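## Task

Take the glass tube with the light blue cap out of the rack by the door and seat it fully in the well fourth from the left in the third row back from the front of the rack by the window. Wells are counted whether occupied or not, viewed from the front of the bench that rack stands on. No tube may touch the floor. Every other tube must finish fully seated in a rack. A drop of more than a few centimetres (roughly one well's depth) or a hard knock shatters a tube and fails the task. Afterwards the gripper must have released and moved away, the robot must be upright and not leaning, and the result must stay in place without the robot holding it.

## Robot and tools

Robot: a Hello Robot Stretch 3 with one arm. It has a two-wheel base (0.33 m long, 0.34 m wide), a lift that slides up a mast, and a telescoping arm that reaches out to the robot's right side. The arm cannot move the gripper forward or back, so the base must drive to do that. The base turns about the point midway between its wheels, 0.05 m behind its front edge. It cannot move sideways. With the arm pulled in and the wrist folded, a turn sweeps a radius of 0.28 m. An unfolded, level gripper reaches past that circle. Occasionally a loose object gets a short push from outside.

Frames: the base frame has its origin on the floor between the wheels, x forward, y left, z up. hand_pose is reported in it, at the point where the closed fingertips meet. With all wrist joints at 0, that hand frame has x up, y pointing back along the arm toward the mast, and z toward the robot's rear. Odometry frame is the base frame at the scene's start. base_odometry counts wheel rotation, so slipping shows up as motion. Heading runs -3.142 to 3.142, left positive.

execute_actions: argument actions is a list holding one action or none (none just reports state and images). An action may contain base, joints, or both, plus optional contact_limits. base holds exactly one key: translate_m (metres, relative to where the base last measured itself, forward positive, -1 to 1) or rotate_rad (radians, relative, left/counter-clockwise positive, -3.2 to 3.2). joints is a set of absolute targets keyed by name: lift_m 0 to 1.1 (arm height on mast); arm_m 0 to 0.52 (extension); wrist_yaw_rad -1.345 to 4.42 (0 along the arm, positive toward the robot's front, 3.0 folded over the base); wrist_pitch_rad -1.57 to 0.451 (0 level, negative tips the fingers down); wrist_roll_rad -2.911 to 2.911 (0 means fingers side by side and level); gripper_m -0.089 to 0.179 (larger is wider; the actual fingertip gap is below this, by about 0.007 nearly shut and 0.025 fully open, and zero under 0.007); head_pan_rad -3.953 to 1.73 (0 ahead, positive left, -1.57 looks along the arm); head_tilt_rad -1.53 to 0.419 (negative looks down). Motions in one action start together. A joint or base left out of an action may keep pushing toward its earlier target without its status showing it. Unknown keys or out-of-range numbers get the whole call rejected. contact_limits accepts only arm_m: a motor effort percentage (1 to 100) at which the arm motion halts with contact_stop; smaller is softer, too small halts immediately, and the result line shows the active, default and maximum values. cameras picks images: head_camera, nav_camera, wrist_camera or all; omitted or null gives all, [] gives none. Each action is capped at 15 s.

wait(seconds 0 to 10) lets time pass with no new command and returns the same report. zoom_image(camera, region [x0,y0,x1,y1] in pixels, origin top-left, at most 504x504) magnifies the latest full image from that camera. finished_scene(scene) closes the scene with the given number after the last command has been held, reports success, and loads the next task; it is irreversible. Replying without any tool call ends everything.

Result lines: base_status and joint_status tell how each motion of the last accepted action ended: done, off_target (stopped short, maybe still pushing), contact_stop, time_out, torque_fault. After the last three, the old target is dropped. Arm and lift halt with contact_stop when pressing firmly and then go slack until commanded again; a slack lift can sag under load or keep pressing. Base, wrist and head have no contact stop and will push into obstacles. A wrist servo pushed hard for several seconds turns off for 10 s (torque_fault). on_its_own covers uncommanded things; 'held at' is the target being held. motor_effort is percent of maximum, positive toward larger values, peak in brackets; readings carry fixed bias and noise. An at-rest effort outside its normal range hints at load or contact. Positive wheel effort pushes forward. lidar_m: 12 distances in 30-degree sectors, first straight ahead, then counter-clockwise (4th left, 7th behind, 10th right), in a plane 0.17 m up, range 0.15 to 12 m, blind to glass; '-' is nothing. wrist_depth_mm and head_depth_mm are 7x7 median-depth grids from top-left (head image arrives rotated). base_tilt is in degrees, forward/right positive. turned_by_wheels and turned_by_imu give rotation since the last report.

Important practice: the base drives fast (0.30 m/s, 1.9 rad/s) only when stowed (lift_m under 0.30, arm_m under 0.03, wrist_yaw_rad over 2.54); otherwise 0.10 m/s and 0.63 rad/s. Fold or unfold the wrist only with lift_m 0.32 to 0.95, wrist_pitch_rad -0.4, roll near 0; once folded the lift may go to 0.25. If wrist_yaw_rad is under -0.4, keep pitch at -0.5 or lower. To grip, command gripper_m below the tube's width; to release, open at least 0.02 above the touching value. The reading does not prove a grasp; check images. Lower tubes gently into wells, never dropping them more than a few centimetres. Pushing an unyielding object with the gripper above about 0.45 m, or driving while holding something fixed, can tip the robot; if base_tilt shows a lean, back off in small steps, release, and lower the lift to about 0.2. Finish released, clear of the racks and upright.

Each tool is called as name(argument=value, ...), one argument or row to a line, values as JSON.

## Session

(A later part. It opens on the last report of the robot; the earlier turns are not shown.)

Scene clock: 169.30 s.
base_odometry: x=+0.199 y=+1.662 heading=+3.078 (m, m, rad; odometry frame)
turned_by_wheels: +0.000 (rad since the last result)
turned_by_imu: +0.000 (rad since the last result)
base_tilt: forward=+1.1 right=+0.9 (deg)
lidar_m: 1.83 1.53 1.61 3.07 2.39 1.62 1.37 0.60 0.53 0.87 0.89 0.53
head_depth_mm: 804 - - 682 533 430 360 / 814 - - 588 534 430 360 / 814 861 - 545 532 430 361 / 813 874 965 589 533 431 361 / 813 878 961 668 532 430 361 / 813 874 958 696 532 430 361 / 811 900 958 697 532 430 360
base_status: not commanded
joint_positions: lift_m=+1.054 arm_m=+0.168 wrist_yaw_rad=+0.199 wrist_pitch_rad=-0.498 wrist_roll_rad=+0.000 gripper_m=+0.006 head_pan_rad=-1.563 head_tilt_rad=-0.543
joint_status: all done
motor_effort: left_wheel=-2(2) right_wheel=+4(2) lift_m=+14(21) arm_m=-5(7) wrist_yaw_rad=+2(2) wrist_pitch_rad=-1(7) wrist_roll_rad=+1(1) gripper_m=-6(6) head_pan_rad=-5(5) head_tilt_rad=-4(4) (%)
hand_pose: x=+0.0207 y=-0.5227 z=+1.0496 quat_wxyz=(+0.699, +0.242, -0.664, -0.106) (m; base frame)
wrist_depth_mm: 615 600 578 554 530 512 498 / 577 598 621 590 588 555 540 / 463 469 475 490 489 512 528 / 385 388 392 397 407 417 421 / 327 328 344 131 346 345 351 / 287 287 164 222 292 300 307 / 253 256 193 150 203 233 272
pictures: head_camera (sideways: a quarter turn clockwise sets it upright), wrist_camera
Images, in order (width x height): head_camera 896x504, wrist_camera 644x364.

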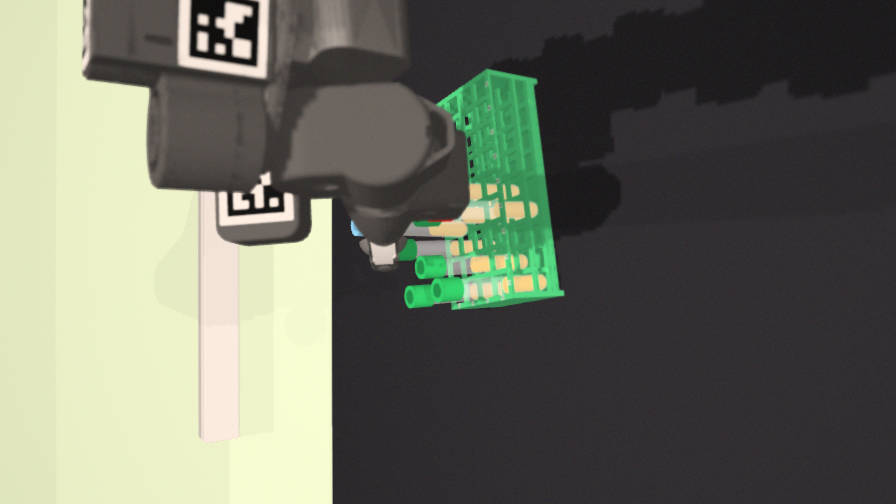

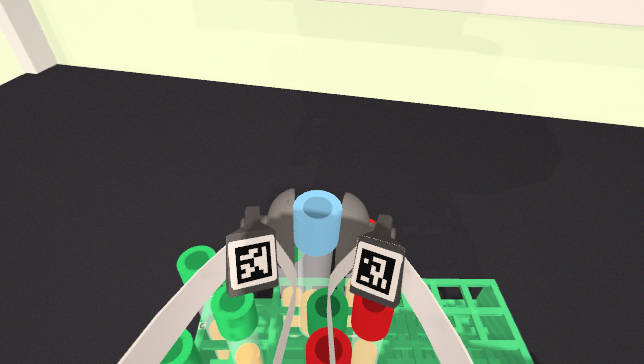

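execute_actions(
  actions=[
    {"joints":{"lift_m":1.068}},
  ],
  cameras=[],
)

execute_actions(
  actions=[
    {"base":{"translate_m":-0.008},"joints":{"arm_m":0.171}},
  ],
  cameras=["wrist_camera"],
)

execute_actions(
  actions=[
    {"joints":{"lift_m":1.054}},
  ],
  cameras=["wrist_camera","head_camera"],
)

zoom_image(
  camera="head_camera",
  region=[380, 160, 560, 300],
)

Scene clock: 171.73 s.
base_odometry: x=+0.199 y=+1.662 heading=+3.078 (m, m, rad; odometry frame)
turned_by_wheels: +0.000 (rad since the last result)
turned_by_imu: +0.000 (rad since the last result)
base_tilt: forward=+1.3 right=+0.9 (deg)
lidar_m: 1.82 1.53 1.60 3.06 2.38 1.62 1.37 0.60 0.54 0.88 0.89 0.54
head_depth_mm: 786 - - 698 533 430 360 / 803 - - 593 533 431 360 / 815 - - 547 532 430 360 / 814 874 972 590 532 431 360 / 813 871 959 668 532 431 360 / 811 873 958 697 532 430 360 / 809 898 959 697 532 430 360
base_status: not commanded
joint_positions: lift_m=+1.068 arm_m=+0.168 wrist_yaw_rad=+0.199 wrist_pitch_rad=-0.513 wrist_roll_rad=+0.000 gripper_m=+0.006 head_pan_rad=-1.563 head_tilt_rad=-0.543
joint_status: all done
motor_effort: left_wheel=-3(3) right_wheel=+3(3) lift_m=+25(27) arm_m=-5(5) wrist_yaw_rad=+1(2) wrist_pitch_rad=+6(6) wrist_roll_rad=+1(0) gripper_m=-6(5) head_pan_rad=-5(5) head_tilt_rad=-4(4) (%)
hand_pose: x=+0.0202 y=-0.5206 z=+1.0597 quat_wxyz=(+0.699, +0.247, -0.662, -0.111) (m; base frame)
wrist_depth_mm: 619 621 579 551 543 513 426 / 578 599 615 607 586 561 540 / 475 480 491 504 502 514 528 / 394 394 404 410 415 430 426 / 333 341 354 131 356 357 365 / 295 294 175 239 301 314 318 / 263 262 206 159 229 256 279
pictures: none
No camera images: the call's "cameras" was empty. Leave "cameras" out to get every camera's image.

Scene clock: 173.90 s.
base_odometry: x=+0.207 y=+1.661 heading=+3.078 (m, m, rad; odometry frame)
turned_by_wheels: +0.000 (rad since the last result)
turned_by_imu: +0.000 (rad since the last result)
base_tilt: forward=+1.3 right=+0.9 (deg)
lidar_m: 1.83 1.53 1.61 3.05 2.37 1.61 1.36 0.59 0.53 0.88 0.89 0.54
head_depth_mm: 787 - - 698 532 430 360 / 803 - - 610 533 431 360 / 813 - - 568 532 430 361 / 813 876 972 555 532 430 360 / 812 872 961 642 531 431 361 / 812 872 958 698 532 430 360 / 810 899 957 698 533 430 360
base_status: done
joint_positions: lift_m=+1.068 arm_m=+0.171 wrist_yaw_rad=+0.199 wrist_pitch_rad=-0.513 wrist_roll_rad=+0.000 gripper_m=+0.006 head_pan_rad=-1.563 head_tilt_rad=-0.543
joint_status: all done
motor_effort: left_wheel=-1(8) right_wheel=+2(5) lift_m=+25(25) arm_m=+5(3) wrist_yaw_rad=+2(2) wrist_pitch_rad=+6(6) wrist_roll_rad=+1(1) gripper_m=-7(6) head_pan_rad=-5(5) head_tilt_rad=-4(3) (%)
hand_pose: x=+0.0202 y=-0.5228 z=+1.0596 quat_wxyz=(+0.699, +0.247, -0.662, -0.111) (m; base frame)
wrist_depth_mm: 626 608 575 561 533 516 423 / 595 594 624 615 596 560 543 / 473 473 491 499 515 519 530 / 387 402 403 415 416 424 436 / 338 342 354 131 356 356 364 / 295 296 216 233 302 315 319 / 259 263 206 159 229 266 277
pictures: wrist_camera
Images, in order (width x height): wrist_camera 644x364.

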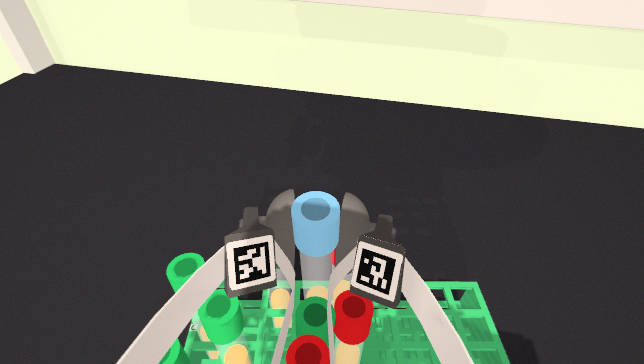

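Scene clock: 174.87 s.
base_odometry: x=+0.207 y=+1.661 heading=+3.078 (m, m, rad; odometry frame)
turned_by_wheels: +0.000 (rad since the last result)
turned_by_imu: +0.000 (rad since the last result)
base_tilt: forward=+1.3 right=+0.9 (deg)
lidar_m: 1.84 1.53 1.61 3.07 2.37 1.61 1.36 0.59 0.53 0.88 0.89 0.54
head_depth_mm: 804 - - 683 533 430 360 / 816 - - 593 532 430 360 / 814 864 - 570 532 430 361 / 815 874 960 557 533 431 361 / 814 875 957 640 533 430 360 / 812 872 957 697 532 430 360 / 811 899 961 697 532 429 360
base_status: not commanded
joint_positions: lift_m=+1.054 arm_m=+0.171 wrist_yaw_rad=+0.199 wrist_pitch_rad=-0.506 wrist_roll_rad=+0.000 gripper_m=+0.006 head_pan_rad=-1.563 head_tilt_rad=-0.543
joint_status: all done
motor_effort: left_wheel=-2(2) right_wheel=+3(4) lift_m=+14(21) arm_m=+5(5) wrist_yaw_rad=+1(1) wrist_pitch_rad=+3(7) wrist_roll_rad=+0(0) gripper_m=-5(6) head_pan_rad=-5(5) head_tilt_rad=-4(5) (%)
hand_pose: x=+0.0205 y=-0.5239 z=+1.0479 quat_wxyz=(+0.699, +0.244, -0.663, -0.108) (m; base frame)
wrist_depth_mm: 609 605 584 561 532 515 495 / 577 587 607 600 589 567 542 / 459 455 471 487 502 503 504 / 374 381 392 399 403 409 415 / 324 329 342 129 341 344 350 / 283 285 192 219 239 296 304 / 251 253 200 149 221 241 265
pictures: head_camera (sideways: a quarter turn clockwise sets it upright), wrist_camera
Images, in order (width x height): head_camera 896x504, wrist_camera 644x364.

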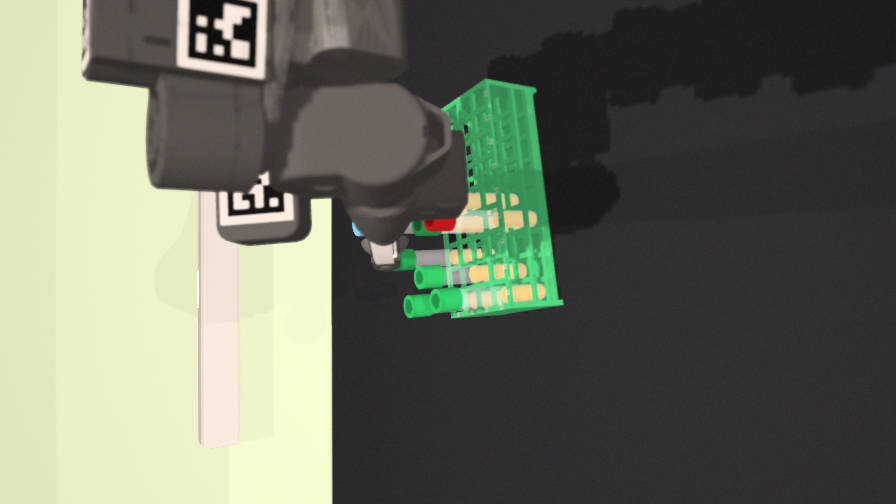

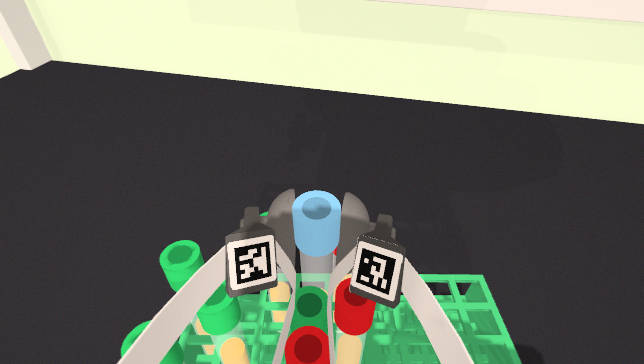

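Region (380, 160, 560, 300) of head_camera's 896x504 image, scaled by 2.800, with more detail than that image has.

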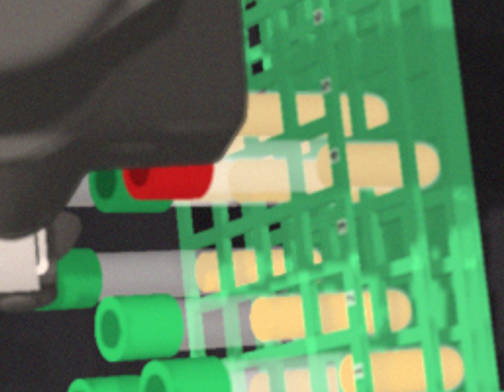

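execute_actions(
  actions=[
    {"joints":{"lift_m":1.044}},
  ],
  cameras=["wrist_camera"],
)

Scene clock: 178.30 s.
base_odometry: x=+0.207 y=+1.661 heading=+3.078 (m, m, rad; odometry frame)
turned_by_wheels: +0.000 (rad since the last result)
turned_by_imu: +0.000 (rad since the last result)
base_tilt: forward=+1.3 right=+0.8 (deg)
lidar_m: 1.83 1.53 1.61 3.07 2.36 1.61 1.36 0.59 0.53 0.88 0.89 0.54
head_depth_mm: 811 - - 667 532 430 360 / 815 876 - 587 533 430 360 / 814 877 - 562 532 430 361 / 815 877 959 561 532 430 361 / 814 876 963 668 533 430 360 / 813 872 958 698 533 430 360 / 812 899 958 698 533 429 360
base_status: not commanded
joint_positions: lift_m=+1.045 arm_m=+0.171 wrist_yaw_rad=+0.199 wrist_pitch_rad=-0.470 wrist_roll_rad=+0.000 gripper_m=+0.006 head_pan_rad=-1.563 head_tilt_rad=-0.543
joint_status: all done
motor_effort: left_wheel=-3(3) right_wheel=+3(3) lift_m=+12(13) arm_m=+6(5) wrist_yaw_rad=+1(2) wrist_pitch_rad=-14(15) wrist_roll_rad=+1(1) gripper_m=-6(6) head_pan_rad=-4(5) head_tilt_rad=-4(4) (%)
hand_pose: x=+0.0215 y=-0.5288 z=+1.0458 quat_wxyz=(+0.701, +0.232, -0.668, -0.096) (m; base frame)
wrist_depth_mm: 613 594 574 552 528 504 415 / 584 611 617 605 578 542 533 / 467 486 490 497 515 523 535 / 386 391 396 405 412 420 428 / 329 327 340 130 348 355 357 / 283 281 222 186 290 302 304 / 250 239 197 144 226 230 266
pictures: wrist_camera
Images, in order (width x height): wrist_camera 644x364.

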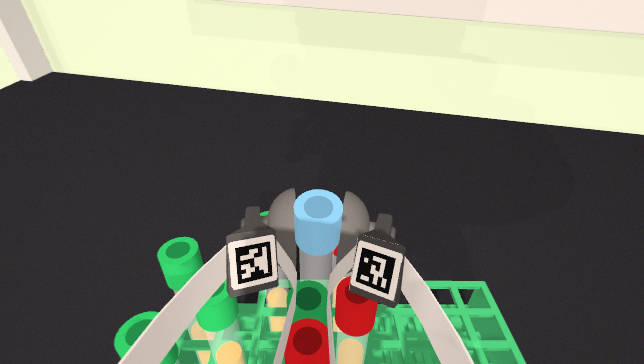

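execute_actions(
  actions=[
    {"joints":{"lift_m":1.066}},
  ],
  cameras=["wrist_camera","head_camera","nav_camera"],
)

zoom_image(
  camera="head_camera",
  region=[390, 170, 510, 270],
)

zoom_image(
  camera="wrist_camera",
  region=[230, 180, 430, 364],
)

Scene clock: 180.30 s.
base_odometry: x=+0.207 y=+1.661 heading=+3.078 (m, m, rad; odometry frame)
turned_by_wheels: +0.000 (rad since the last result)
turned_by_imu: +0.000 (rad since the last result)
base_tilt: forward=+1.2 right=+0.9 (deg)
lidar_m: 1.84 1.53 1.61 3.07 2.38 1.61 1.36 0.59 0.53 0.87 0.89 0.54
head_depth_mm: 793 - - 698 532 430 360 / 802 - - 604 533 430 361 / 816 - - 567 532 430 360 / 814 874 976 555 532 430 360 / 811 876 962 642 532 430 360 / 815 873 960 696 531 430 360 / 811 901 957 697 532 430 360
base_status: not commanded
joint_positions: lift_m=+1.066 arm_m=+0.171 wrist_yaw_rad=+0.199 wrist_pitch_rad=-0.513 wrist_roll_rad=+0.000 gripper_m=+0.006 head_pan_rad=-1.563 head_tilt_rad=-0.543
joint_status: all done
motor_effort: left_wheel=-2(1) right_wheel=+2(4) lift_m=+25(25) arm_m=+5(6) wrist_yaw_rad=+1(2) wrist_pitch_rad=+6(14) wrist_roll_rad=+0(1) gripper_m=-5(7) head_pan_rad=-5(5) head_tilt_rad=-3(4) (%)
hand_pose: x=+0.0202 y=-0.5228 z=+1.0577 quat_wxyz=(+0.699, +0.247, -0.662, -0.111) (m; base frame)
wrist_depth_mm: 603 601 582 554 537 514 495 / 583 587 620 595 588 571 541 / 466 475 482 491 507 514 523 / 388 398 399 412 411 421 430 / 334 337 349 131 354 353 358 / 295 295 201 227 305 310 312 / 261 262 209 163 233 263 274
pictures: head_camera (sideways: a quarter turn clockwise sets it upright), nav_camera (sideways: a quarter turn counterclockwise sets it upright), wrist_camera
Images, in order (width x height): head_camera 896x504, nav_camera 672x504, wrist_camera 644x364.

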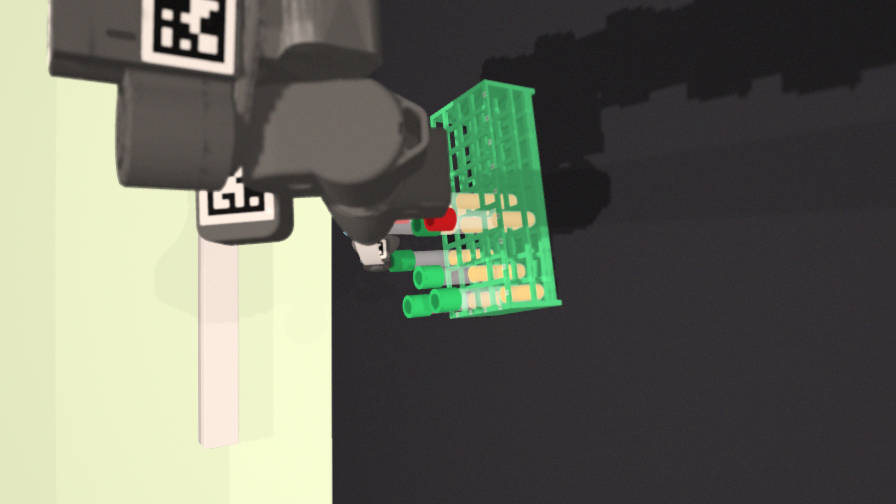

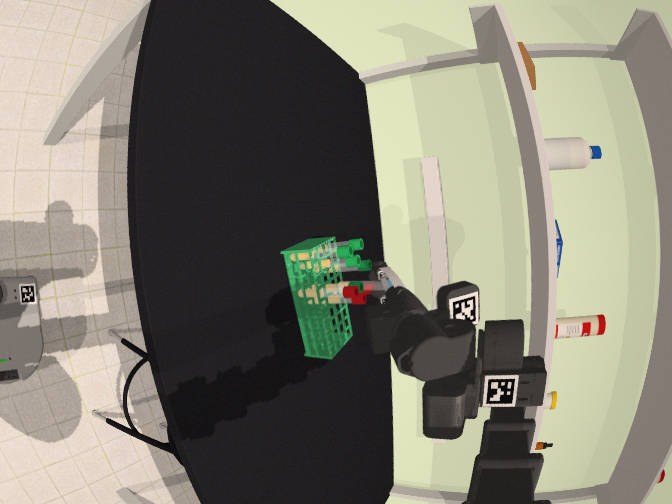

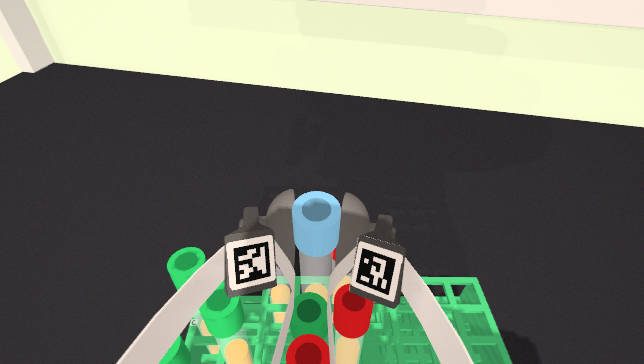

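Region (390, 170, 510, 270) of head_camera's 896x504 image, scaled by 4.200, with more detail than that image has.

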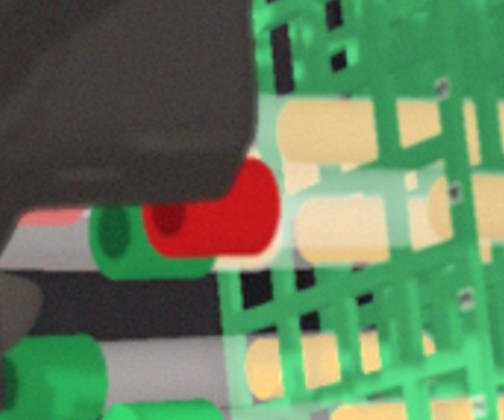

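Region (230, 180, 430, 364) of wrist_camera's 644x364 image, scaled by 2.520; it fills the top 464 rows of this view, and the rest is white.

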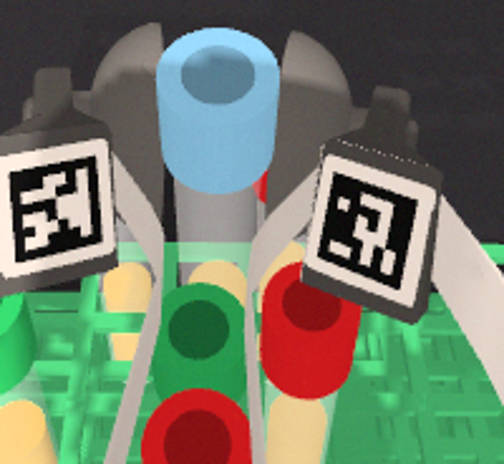

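execute_actions(
  actions=[
    {"base":{"translate_m":0.003},"joints":{"arm_m":0.166}},
  ],
  cameras=[],
)

execute_actions(
  actions=[
    {"joints":{"lift_m":1.053}},
  ],
  cameras=["wrist_camera","head_camera"],
)

zoom_image(
  camera="head_camera",
  region=[390, 170, 510, 270],
)

Scene clock: 184.23 s.
base_odometry: x=+0.204 y=+1.662 heading=+3.078 (m, m, rad; odometry frame)
turned_by_wheels: +0.000 (rad since the last result)
turned_by_imu: +0.000 (rad since the last result)
base_tilt: forward=+1.3 right=+1.0 (deg)
lidar_m: 1.83 1.53 1.61 3.07 2.38 1.62 1.36 0.59 0.53 0.87 0.89 0.54
head_depth_mm: 793 - - 700 532 430 360 / 802 - - 603 532 430 360 / 815 - - 567 532 430 361 / 814 874 973 561 532 430 361 / 812 874 960 667 532 430 360 / 811 874 959 696 532 430 360 / 812 898 956 696 532 430 360
base_status: done
joint_positions: lift_m=+1.066 arm_m=+0.166 wrist_yaw_rad=+0.199 wrist_pitch_rad=-0.513 wrist_roll_rad=+0.000 gripper_m=+0.006 head_pan_rad=-1.563 head_tilt_rad=-0.543
joint_status: all done
motor_effort: left_wheel=-2(4) right_wheel=+2(6) lift_m=+25(25) arm_m=-7(6) wrist_yaw_rad=+1(2) wrist_pitch_rad=+6(6) wrist_roll_rad=+1(1) gripper_m=-6(6) head_pan_rad=-5(5) head_tilt_rad=-4(4) (%)
hand_pose: x=+0.0202 y=-0.5187 z=+1.0577 quat_wxyz=(+0.699, +0.247, -0.662, -0.111) (m; base frame)
wrist_depth_mm: 611 606 599 563 539 518 498 / 583 585 616 609 587 564 538 / 470 473 475 498 497 511 521 / 395 395 401 412 409 422 433 / 332 337 352 131 351 358 359 / 293 295 175 231 248 311 314 / 261 262 207 168 242 260 276
pictures: none
No camera images: the call's "cameras" was empty. Leave "cameras" out to get every camera's image.

Scene clock: 185.03 s.
base_odometry: x=+0.204 y=+1.662 heading=+3.078 (m, m, rad; odometry frame)
turned_by_wheels: +0.000 (rad since the last result)
turned_by_imu: +0.000 (rad since the last result)
base_tilt: forward=+1.3 right=+0.9 (deg)
lidar_m: 1.83 1.53 1.61 3.08 2.38 1.62 1.36 0.59 0.53 0.87 0.89 0.54
head_depth_mm: 803 - - 669 533 430 360 / 815 - - 600 532 430 361 / 814 860 - 567 533 430 360 / 813 879 960 564 533 430 361 / 814 874 958 668 533 430 360 / 814 876 961 699 531 430 361 / 812 899 958 697 531 430 360
base_status: not commanded
joint_positions: lift_m=+1.053 arm_m=+0.166 wrist_yaw_rad=+0.199 wrist_pitch_rad=-0.506 wrist_roll_rad=+0.000 gripper_m=+0.006 head_pan_rad=-1.563 head_tilt_rad=-0.543
joint_status: all done
motor_effort: left_wheel=-2(2) right_wheel=+2(2) lift_m=+14(21) arm_m=-6(7) wrist_yaw_rad=+2(2) wrist_pitch_rad=+3(6) wrist_roll_rad=+1(1) gripper_m=-6(8) head_pan_rad=-5(5) head_tilt_rad=-5(4) (%)
hand_pose: x=+0.0204 y=-0.5196 z=+1.0468 quat_wxyz=(+0.699, +0.244, -0.663, -0.108) (m; base frame)
wrist_depth_mm: 625 606 580 558 547 516 500 / 579 578 591 596 585 560 544 / 453 457 463 487 482 502 511 / 377 377 388 392 405 408 413 / 323 325 340 129 339 344 352 / 282 285 169 191 264 295 305 / 252 251 203 157 220 225 265
pictures: head_camera (sideways: a quarter turn clockwise sets it upright), wrist_camera
Images, in order (width x height): head_camera 896x504, wrist_camera 644x364.

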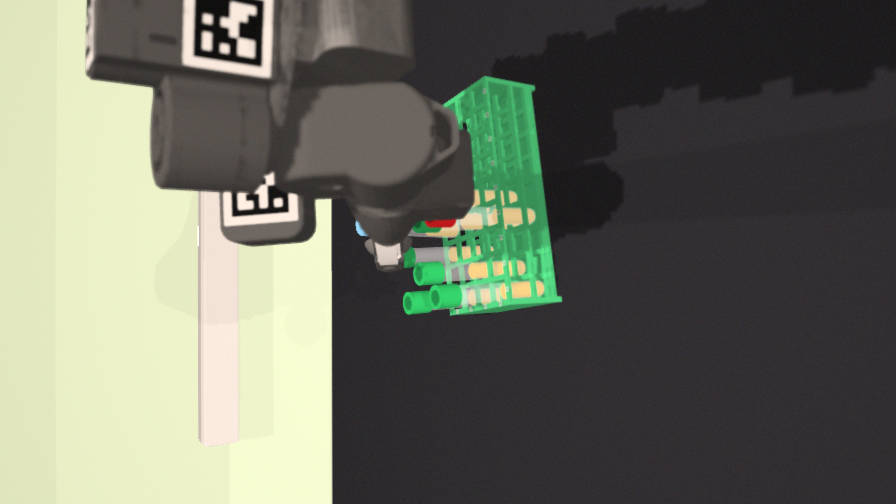

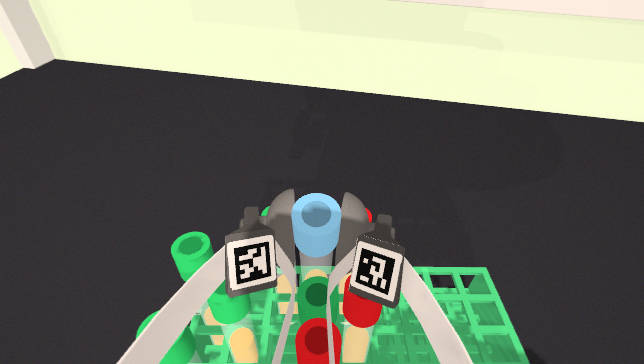

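Region (390, 170, 510, 270) of head_camera's 896x504 image, scaled by 4.200, with more detail than that image has.

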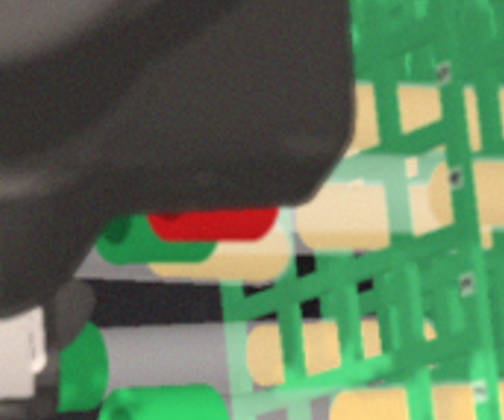

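execute_actions(
  actions=[
    {"joints":{"lift_m":1.085}},
  ],
  cameras=[],
)

execute_actions(
  actions=[
    {"joints":{"wrist_pitch_rad":-0.58,"arm_m":0.176}},
  ],
  cameras=["wrist_camera","head_camera"],
)

zoom_image(
  camera="head_camera",
  region=[340, 150, 520, 300],
)

Scene clock: 187.10 s.
base_odometry: x=+0.204 y=+1.662 heading=+3.078 (m, m, rad; odometry frame)
turned_by_wheels: +0.000 (rad since the last result)
turned_by_imu: +0.000 (rad since the last result)
base_tilt: forward=+1.3 right=+0.8 (deg)
lidar_m: 1.83 1.53 1.61 3.07 2.37 1.61 1.36 0.59 0.53 0.88 0.89 0.54
head_depth_mm: - - 895 698 532 430 361 / 793 - - 631 532 430 360 / 803 - - 568 533 430 360 / 816 875 977 561 532 430 361 / 813 874 963 668 533 430 361 / 812 873 958 696 532 430 360 / 812 898 959 696 532 430 360
base_status: not commanded
joint_positions: lift_m=+1.085 arm_m=+0.166 wrist_yaw_rad=+0.199 wrist_pitch_rad=-0.514 wrist_roll_rad=+0.000 gripper_m=+0.006 head_pan_rad=-1.563 head_tilt_rad=-0.543
joint_status: all done
motor_effort: left_wheel=-2(3) right_wheel=+2(2) lift_m=+25(26) arm_m=-6(7) wrist_yaw_rad=+1(1) wrist_pitch_rad=+7(7) wrist_roll_rad=+0(1) gripper_m=-6(6) head_pan_rad=-4(5) head_tilt_rad=-4(4) (%)
hand_pose: x=+0.0202 y=-0.5186 z=+1.0765 quat_wxyz=(+0.699, +0.247, -0.662, -0.111) (m; base frame)
wrist_depth_mm: 618 609 593 565 530 451 426 / 592 643 628 622 585 567 544 / 503 509 520 523 551 555 569 / 414 425 425 438 450 452 466 / 358 362 377 130 377 375 389 / 313 317 247 247 331 334 333 / 279 282 223 178 243 287 296
pictures: none
No camera images: the call's "cameras" was empty. Leave "cameras" out to get every camera's image.

Scene clock: 187.93 s.
base_odometry: x=+0.204 y=+1.662 heading=+3.078 (m, m, rad; odometry frame)
turned_by_wheels: +0.000 (rad since the last result)
turned_by_imu: +0.000 (rad since the last result)
base_tilt: forward=+1.3 right=+0.9 (deg)
lidar_m: 1.83 1.53 1.60 3.05 2.38 1.61 1.36 0.59 0.53 0.87 0.89 0.54
head_depth_mm: - - 897 698 533 430 360 / 791 - - 619 532 431 360 / 801 - - 568 533 430 360 / 812 875 974 557 532 429 360 / 812 875 960 667 532 431 360 / 813 874 960 697 533 430 360 / 809 897 957 697 532 430 359
base_status: not commanded
joint_positions: lift_m=+1.085 arm_m=+0.176 wrist_yaw_rad=+0.199 wrist_pitch_rad=-0.591 wrist_roll_rad=+0.000 gripper_m=+0.006 head_pan_rad=-1.563 head_tilt_rad=-0.543
joint_status: all done
motor_effort: left_wheel=-2(2) right_wheel=+3(2) lift_m=+25(25) arm_m=+5(8) wrist_yaw_rad=+2(1) wrist_pitch_rad=+5(7) wrist_roll_rad=+0(1) gripper_m=-7(6) head_pan_rad=-5(6) head_tilt_rad=-4(4) (%)
hand_pose: x=+0.0179 y=-0.5160 z=+1.0607 quat_wxyz=(+0.694, +0.272, -0.652, -0.138) (m; base frame)
wrist_depth_mm: 617 611 584 572 537 520 502 / 528 532 545 561 576 557 547 / 437 440 450 462 463 474 479 / 377 378 384 395 394 400 402 / 328 332 346 129 346 344 351 / 292 297 182 192 257 299 310 / 265 266 211 178 247 263 279
pictures: head_camera (sideways: a quarter turn clockwise sets it upright), wrist_camera
Images, in order (width x height): head_camera 896x504, wrist_camera 644x364.

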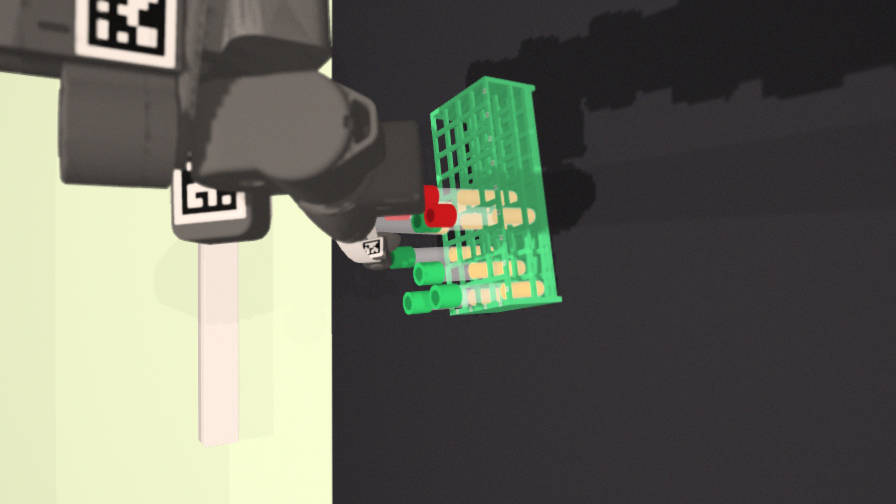

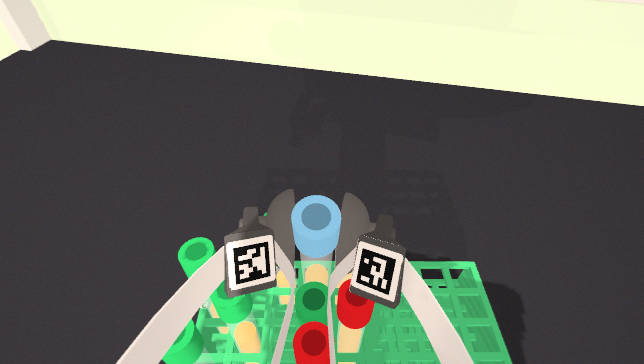

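Region (340, 150, 520, 300) of head_camera's 896x504 image, scaled by 2.800, with more detail than that image has.

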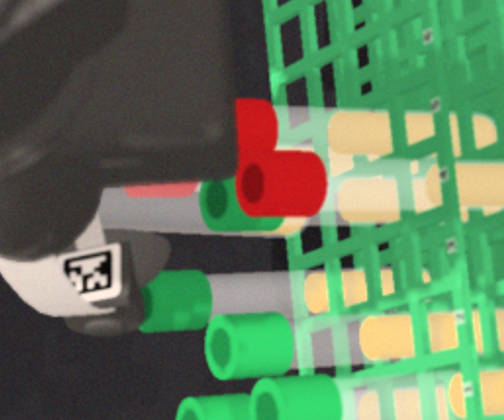

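execute_actions(
  actions=[
    {"joints":{"lift_m":1.07}},
  ],
  cameras=["wrist_camera","head_camera"],
)

zoom_image(
  camera="head_camera",
  region=[390, 170, 510, 270],
)

Scene clock: 189.20 s.
base_odometry: x=+0.204 y=+1.662 heading=+3.078 (m, m, rad; odometry frame)
turned_by_wheels: +0.000 (rad since the last result)
turned_by_imu: +0.000 (rad since the last result)
base_tilt: forward=+1.3 right=+1.0 (deg)
lidar_m: 1.83 1.52 1.61 3.05 2.38 1.62 1.36 0.59 0.53 0.87 0.89 0.54
head_depth_mm: 785 - - 697 532 430 360 / 803 - - 617 532 430 360 / 814 - - 569 533 430 361 / 814 875 977 559 532 431 361 / 812 874 960 667 533 431 360 / 813 874 959 697 532 430 360 / 811 899 958 697 532 430 360
base_status: not commanded
joint_positions: lift_m=+1.070 arm_m=+0.176 wrist_yaw_rad=+0.199 wrist_pitch_rad=-0.589 wrist_roll_rad=+0.000 gripper_m=+0.006 head_pan_rad=-1.563 head_tilt_rad=-0.543
joint_status: all done
motor_effort: left_wheel=-2(1) right_wheel=+2(3) lift_m=+16(23) arm_m=+5(5) wrist_yaw_rad=+2(1) wrist_pitch_rad=+4(5) wrist_roll_rad=+1(1) gripper_m=-7(6) head_pan_rad=-4(5) head_tilt_rad=-4(4) (%)
hand_pose: x=+0.0179 y=-0.5163 z=+1.0466 quat_wxyz=(+0.694, +0.272, -0.653, -0.137) (m; base frame)
wrist_depth_mm: 601 602 581 566 542 521 508 / 498 512 514 536 543 551 543 / 420 425 428 437 441 448 459 / 355 365 371 372 378 384 386 / 312 316 315 129 328 331 335 / 277 281 217 166 238 287 297 / 250 251 209 154 213 223 264
pictures: head_camera (sideways: a quarter turn clockwise sets it upright), wrist_camera
Images, in order (width x height): head_camera 896x504, wrist_camera 644x364.

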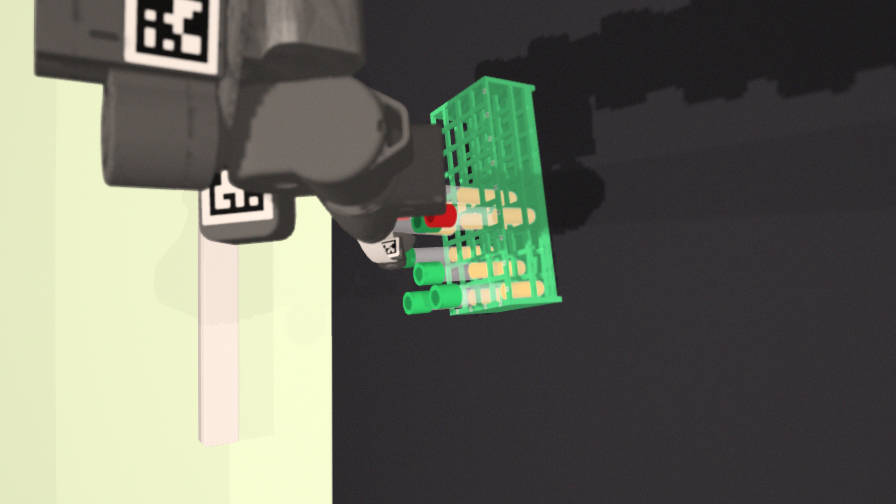

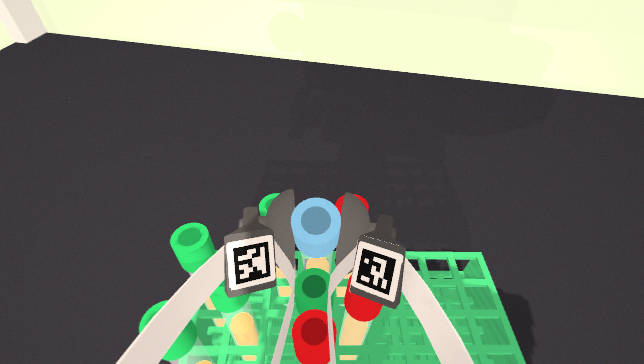

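Region (390, 170, 510, 270) of head_camera's 896x504 image, scaled by 4.200, with more detail than that image has.

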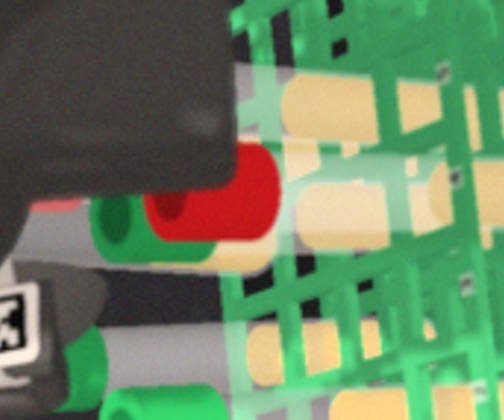

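zoom_image(
  camera="wrist_camera",
  region=[230, 170, 430, 364],
)

Region (230, 170, 430, 364) of wrist_camera's 644x364 image, scaled by 2.520; it fills the top 489 rows of this view, and the rest is white.

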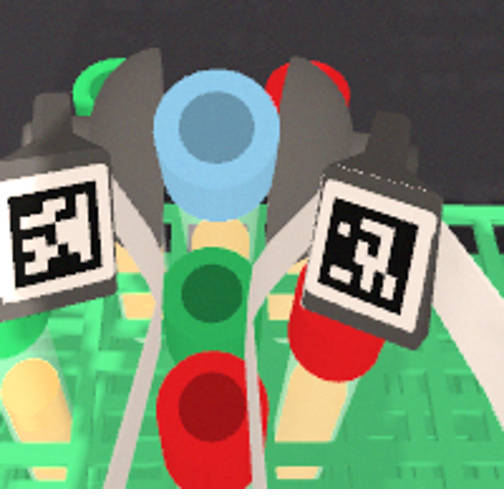

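execute_actions(
  actions=[
    {"joints":{"lift_m":1.1}},
  ],
  cameras=[],
)

execute_actions(
  actions=[
    {"joints":{"wrist_pitch_rad":-0.5}},
  ],
  cameras=["wrist_camera","head_camera"],
)

zoom_image(
  camera="head_camera",
  region=[300, 150, 500, 310],
)

Scene clock: 192.50 s.
base_odometry: x=+0.204 y=+1.662 heading=+3.078 (m, m, rad; odometry frame)
turned_by_wheels: +0.000 (rad since the last result)
turned_by_imu: +0.000 (rad since the last result)
base_tilt: forward=+1.2 right=+1.0 (deg)
lidar_m: 1.84 1.53 1.61 3.06 2.38 1.61 1.36 0.59 0.53 0.87 0.89 0.54
head_depth_mm: - - 950 698 532 430 360 / - - 896 654 533 430 360 / 808 - - 570 533 430 360 / 813 875 967 560 532 430 360 / 812 875 960 668 533 430 360 / 812 871 959 697 532 430 360 / 808 901 955 699 531 430 360
base_status: not commanded
joint_positions: lift_m=+1.100 arm_m=+0.176 wrist_yaw_rad=+0.199 wrist_pitch_rad=-0.592 wrist_roll_rad=+0.000 gripper_m=+0.006 head_pan_rad=-1.563 head_tilt_rad=-0.543
joint_status: all done
motor_effort: left_wheel=-3(2) right_wheel=+2(3) lift_m=+25(25) arm_m=+5(5) wrist_yaw_rad=+2(2) wrist_pitch_rad=+6(6) wrist_roll_rad=+0(1) gripper_m=-6(6) head_pan_rad=-5(5) head_tilt_rad=-5(4) (%)
hand_pose: x=+0.0178 y=-0.5158 z=+1.0754 quat_wxyz=(+0.694, +0.273, -0.652, -0.138) (m; base frame)
wrist_depth_mm: 612 614 604 565 553 524 508 / 551 553 583 594 588 574 552 / 460 469 477 479 489 498 511 / 393 397 401 413 420 420 427 / 350 348 360 129 360 365 368 / 304 310 220 255 283 322 327 / 275 277 225 179 247 286 291
pictures: none
No camera images: the call's "cameras" was empty. Leave "cameras" out to get every camera's image.

Scene clock: 193.20 s.
base_odometry: x=+0.204 y=+1.662 heading=+3.078 (m, m, rad; odometry frame)
turned_by_wheels: +0.000 (rad since the last result)
turned_by_imu: +0.000 (rad since the last result)
base_tilt: forward=+1.3 right=+1.0 (deg)
lidar_m: 1.83 1.53 1.61 3.06 2.38 1.61 1.36 0.59 0.53 0.87 0.89 0.54
head_depth_mm: - - 947 699 532 430 360 / - - 894 666 533 430 360 / 810 - - 590 533 430 360 / 813 874 960 556 533 430 360 / 814 873 958 667 532 430 361 / 812 874 958 696 532 430 360 / 812 900 960 697 532 429 360
base_status: not commanded
joint_positions: lift_m=+1.100 arm_m=+0.176 wrist_yaw_rad=+0.199 wrist_pitch_rad=-0.522 wrist_roll_rad=+0.000 gripper_m=+0.006 head_pan_rad=-1.563 head_tilt_rad=-0.543
joint_status: all done
motor_effort: left_wheel=-2(3) right_wheel=+2(2) lift_m=+25(25) arm_m=+5(5) wrist_yaw_rad=+1(2) wrist_pitch_rad=+10(10) wrist_roll_rad=+1(0) gripper_m=-6(6) head_pan_rad=-6(6) head_tilt_rad=-4(4) (%)
hand_pose: x=+0.0200 y=-0.5265 z=+1.0897 quat_wxyz=(+0.698, +0.250, -0.661, -0.114) (m; base frame)
wrist_depth_mm: 610 599 572 554 447 439 429 / 614 658 633 615 587 563 536 / 518 526 531 547 563 577 566 / 433 441 449 455 462 461 472 / 372 375 392 130 394 401 401 / 325 332 259 251 345 343 348 / 291 294 235 243 255 304 309
pictures: head_camera (sideways: a quarter turn clockwise sets it upright), wrist_camera
Images, in order (width x height): head_camera 896x504, wrist_camera 644x364.

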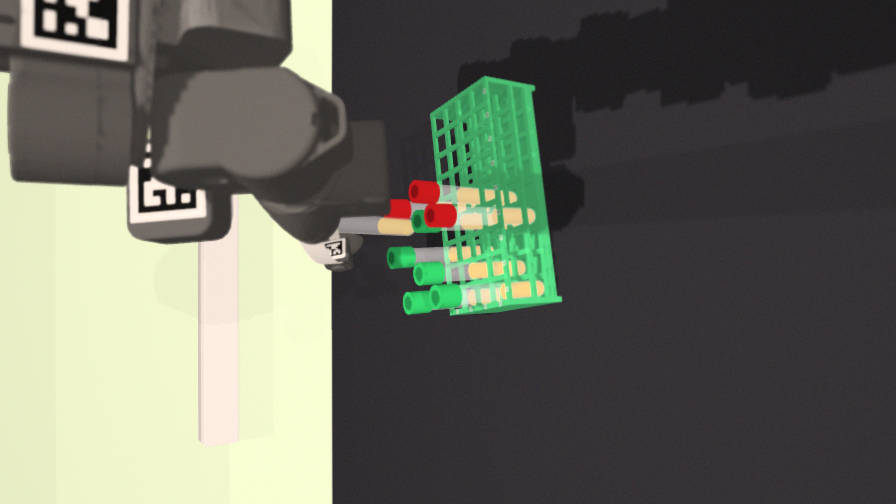

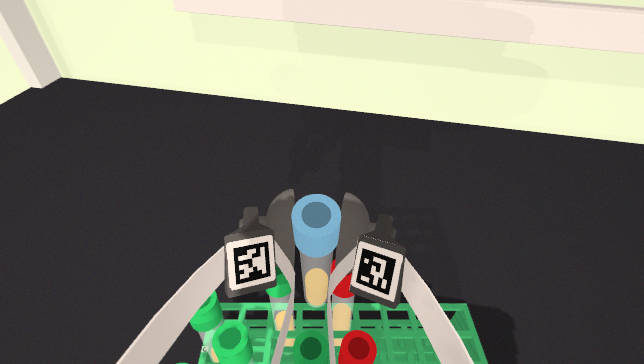

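Region (300, 150, 500, 310) of head_camera's 896x504 image, scaled by 2.520, with more detail than that image has; it fills the top 403 rows of this view, and the rest is white.

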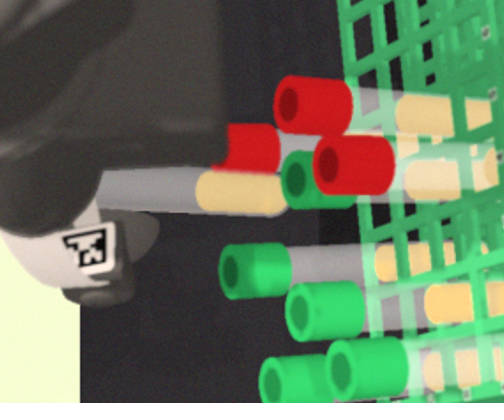

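execute_actions(
  actions=[
    {"joints":{"arm_m":0.165}},
  ],
  cameras=["head_camera"],
)

execute_actions(
  actions=[
    {"base":{"translate_m":-0.022},"joints":{"arm_m":0.172}},
  ],
  cameras=["head_camera","wrist_camera"],
)

Scene clock: 195.00 s.
base_odometry: x=+0.204 y=+1.662 heading=+3.078 (m, m, rad; odometry frame)
turned_by_wheels: +0.000 (rad since the last result)
turned_by_imu: +0.000 (rad since the last result)
base_tilt: forward=+1.2 right=+0.9 (deg)
lidar_m: 1.83 1.53 1.60 3.06 2.38 1.61 1.36 0.59 0.53 0.88 0.89 0.54
head_depth_mm: - - 951 697 532 430 360 / - - - 642 533 430 360 / 814 - - 570 532 430 360 / 813 874 958 557 532 430 360 / 814 873 959 667 532 430 360 / 814 875 959 697 532 430 360 / 810 898 960 696 532 430 360
base_status: not commanded
joint_positions: lift_m=+1.100 arm_m=+0.165 wrist_yaw_rad=+0.199 wrist_pitch_rad=-0.522 wrist_roll_rad=+0.000 gripper_m=+0.006 head_pan_rad=-1.563 head_tilt_rad=-0.543
joint_status: all done
motor_effort: left_wheel=-2(3) right_wheel=+2(2) lift_m=+25(25) arm_m=-7(5) wrist_yaw_rad=+2(1) wrist_pitch_rad=+10(10) wrist_roll_rad=+1(1) gripper_m=-6(6) head_pan_rad=-5(5) head_tilt_rad=-4(4) (%)
hand_pose: x=+0.0200 y=-0.5164 z=+1.0898 quat_wxyz=(+0.698, +0.249, -0.661, -0.114) (m; base frame)
wrist_depth_mm: 623 620 589 564 463 445 430 / 604 653 631 628 597 566 544 / 513 526 542 541 563 561 585 / 425 443 447 449 464 468 475 / 376 374 392 130 395 399 407 / 328 331 266 257 341 347 352 / 292 293 234 189 259 304 308
pictures: head_camera (sideways: a quarter turn clockwise sets it upright)
Images, in order (width x height): head_camera 896x504.

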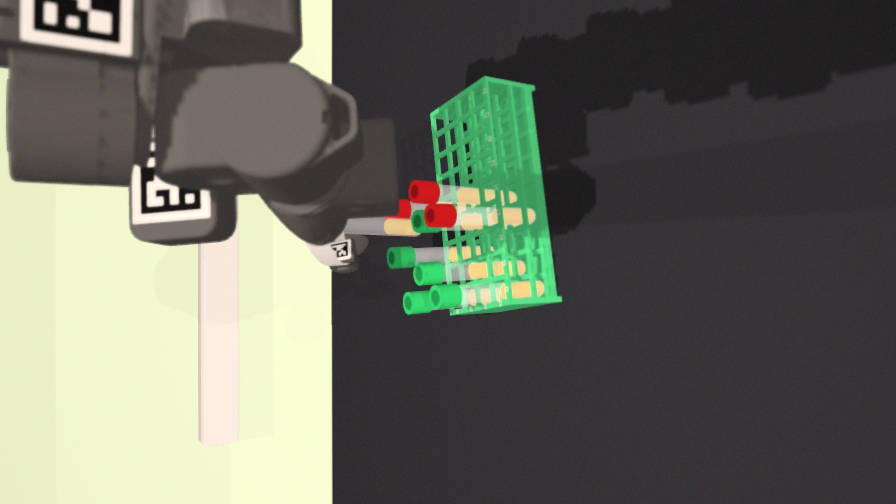

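Scene clock: 196.23 s.
base_odometry: x=+0.226 y=+1.660 heading=+3.078 (m, m, rad; odometry frame)
turned_by_wheels: +0.000 (rad since the last result)
turned_by_imu: +0.000 (rad since the last result)
base_tilt: forward=+1.1 right=+1.0 (deg)
lidar_m: 1.85 1.55 1.64 3.21 2.34 1.59 1.33 0.58 0.52 0.88 0.89 0.56
head_depth_mm: - - 951 697 533 430 360 / - - - 698 533 430 360 / 807 - - 594 534 430 361 / 815 877 963 548 533 431 360 / 816 877 960 641 531 430 360 / 812 875 960 697 532 430 360 / 813 886 962 698 533 430 359
base_status: done
joint_positions: lift_m=+1.100 arm_m=+0.172 wrist_yaw_rad=+0.199 wrist_pitch_rad=-0.522 wrist_roll_rad=+0.000 gripper_m=+0.006 head_pan_rad=-1.563 head_tilt_rad=-0.543
joint_status: all done
motor_effort: left_wheel=-2(7) right_wheel=+2(3) lift_m=+25(25) arm_m=+6(7) wrist_yaw_rad=+2(1) wrist_pitch_rad=+11(10) wrist_roll_rad=+0(1) gripper_m=-6(7) head_pan_rad=-6(6) head_tilt_rad=-5(4) (%)
hand_pose: x=+0.0200 y=-0.5226 z=+1.0898 quat_wxyz=(+0.698, +0.249, -0.661, -0.114) (m; base frame)
wrist_depth_mm: 615 597 581 559 457 438 434 / 613 643 622 614 597 568 538 / 509 526 543 547 549 562 571 / 430 443 443 459 460 470 480 / 369 376 391 130 394 398 400 / 328 329 266 267 346 348 350 / 291 292 235 236 266 307 310
pictures: head_camera (sideways: a quarter turn clockwise sets it upright), wrist_camera
Images, in order (width x height): head_camera 896x504, wrist_camera 644x364.

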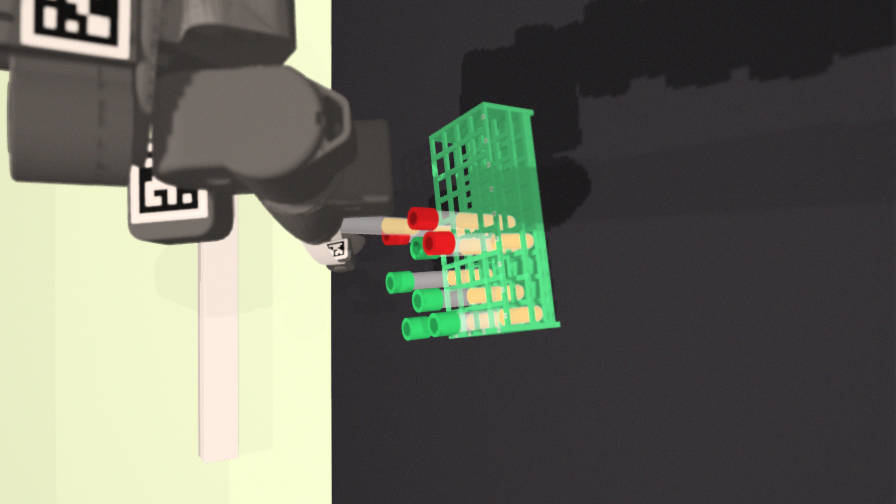

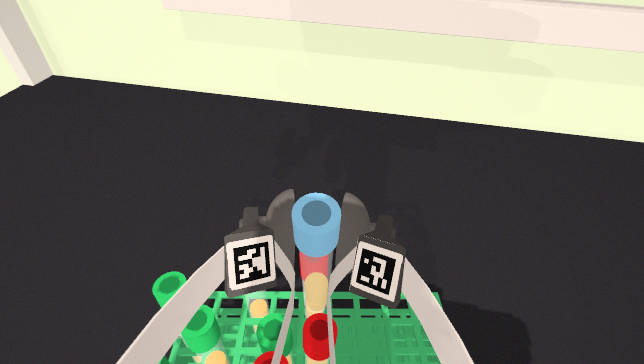

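Between the two reds. Continue.

execute_actions(
  actions=[
    {"base":{"translate_m":-0.058},"joints":{"arm_m":0.18}},
  ],
  cameras=["head_camera","wrist_camera"],
)

zoom_image(
  camera="head_camera",
  region=[340, 150, 560, 400],
)

Scene clock: 199.70 s.
base_odometry: x=+0.284 y=+1.657 heading=+3.078 (m, m, rad; odometry frame)
turned_by_wheels: +0.000 (rad since the last result)
turned_by_imu: +0.000 (rad since the last result)
base_tilt: forward=+1.3 right=+1.0 (deg)
lidar_m: 1.91 1.59 1.71 3.21 2.25 1.53 1.28 0.53 0.81 0.51 0.90 0.62
head_depth_mm: - - 950 697 532 430 360 / - - 895 697 532 430 360 / 816 - - 669 533 430 361 / 820 881 967 598 532 430 361 / 820 882 968 563 532 430 360 / 819 881 966 639 532 431 360 / 818 879 963 697 531 429 360
base_status: done
joint_positions: lift_m=+1.100 arm_m=+0.180 wrist_yaw_rad=+0.199 wrist_pitch_rad=-0.522 wrist_roll_rad=+0.000 gripper_m=+0.006 head_pan_rad=-1.563 head_tilt_rad=-0.543
joint_status: all done
motor_effort: left_wheel=-3(8) right_wheel=+2(4) lift_m=+25(25) arm_m=+5(8) wrist_yaw_rad=+1(2) wrist_pitch_rad=+10(10) wrist_roll_rad=+1(1) gripper_m=-6(7) head_pan_rad=-4(5) head_tilt_rad=-4(5) (%)
hand_pose: x=+0.0200 y=-0.5306 z=+1.0898 quat_wxyz=(+0.698, +0.249, -0.661, -0.114) (m; base frame)
wrist_depth_mm: 626 612 568 550 458 436 428 / 637 654 639 612 585 576 543 / 517 518 538 543 551 561 574 / 437 438 450 459 469 461 469 / 373 377 388 130 395 398 400 / 314 294 265 273 343 346 353 / 289 223 231 259 303 306 308
pictures: head_camera (sideways: a quarter turn clockwise sets it upright), wrist_camera
Images, in order (width x height): head_camera 896x504, wrist_camera 644x364.

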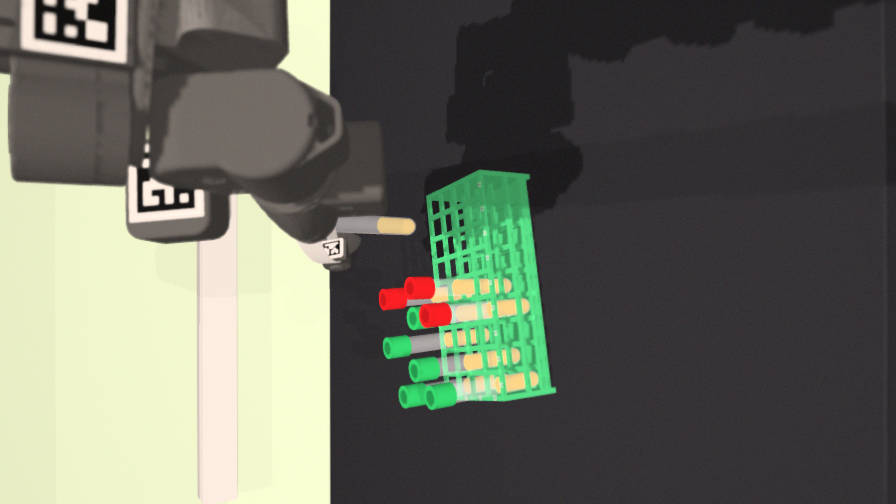

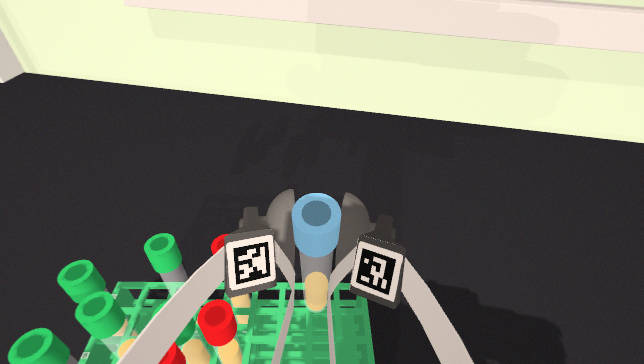

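Region (340, 150, 560, 400) of head_camera's 896x504 image, scaled by 2.016, with more detail than that image has; it fills the left 444 columns of this view, and the rest is white.

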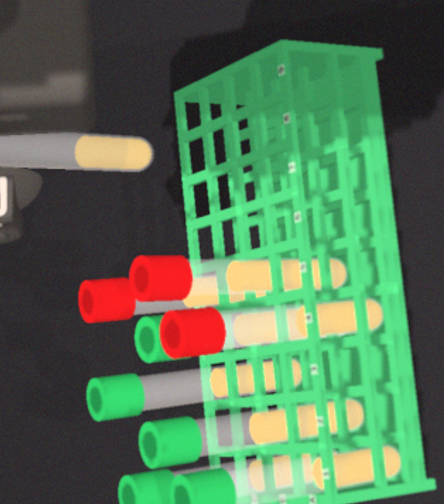

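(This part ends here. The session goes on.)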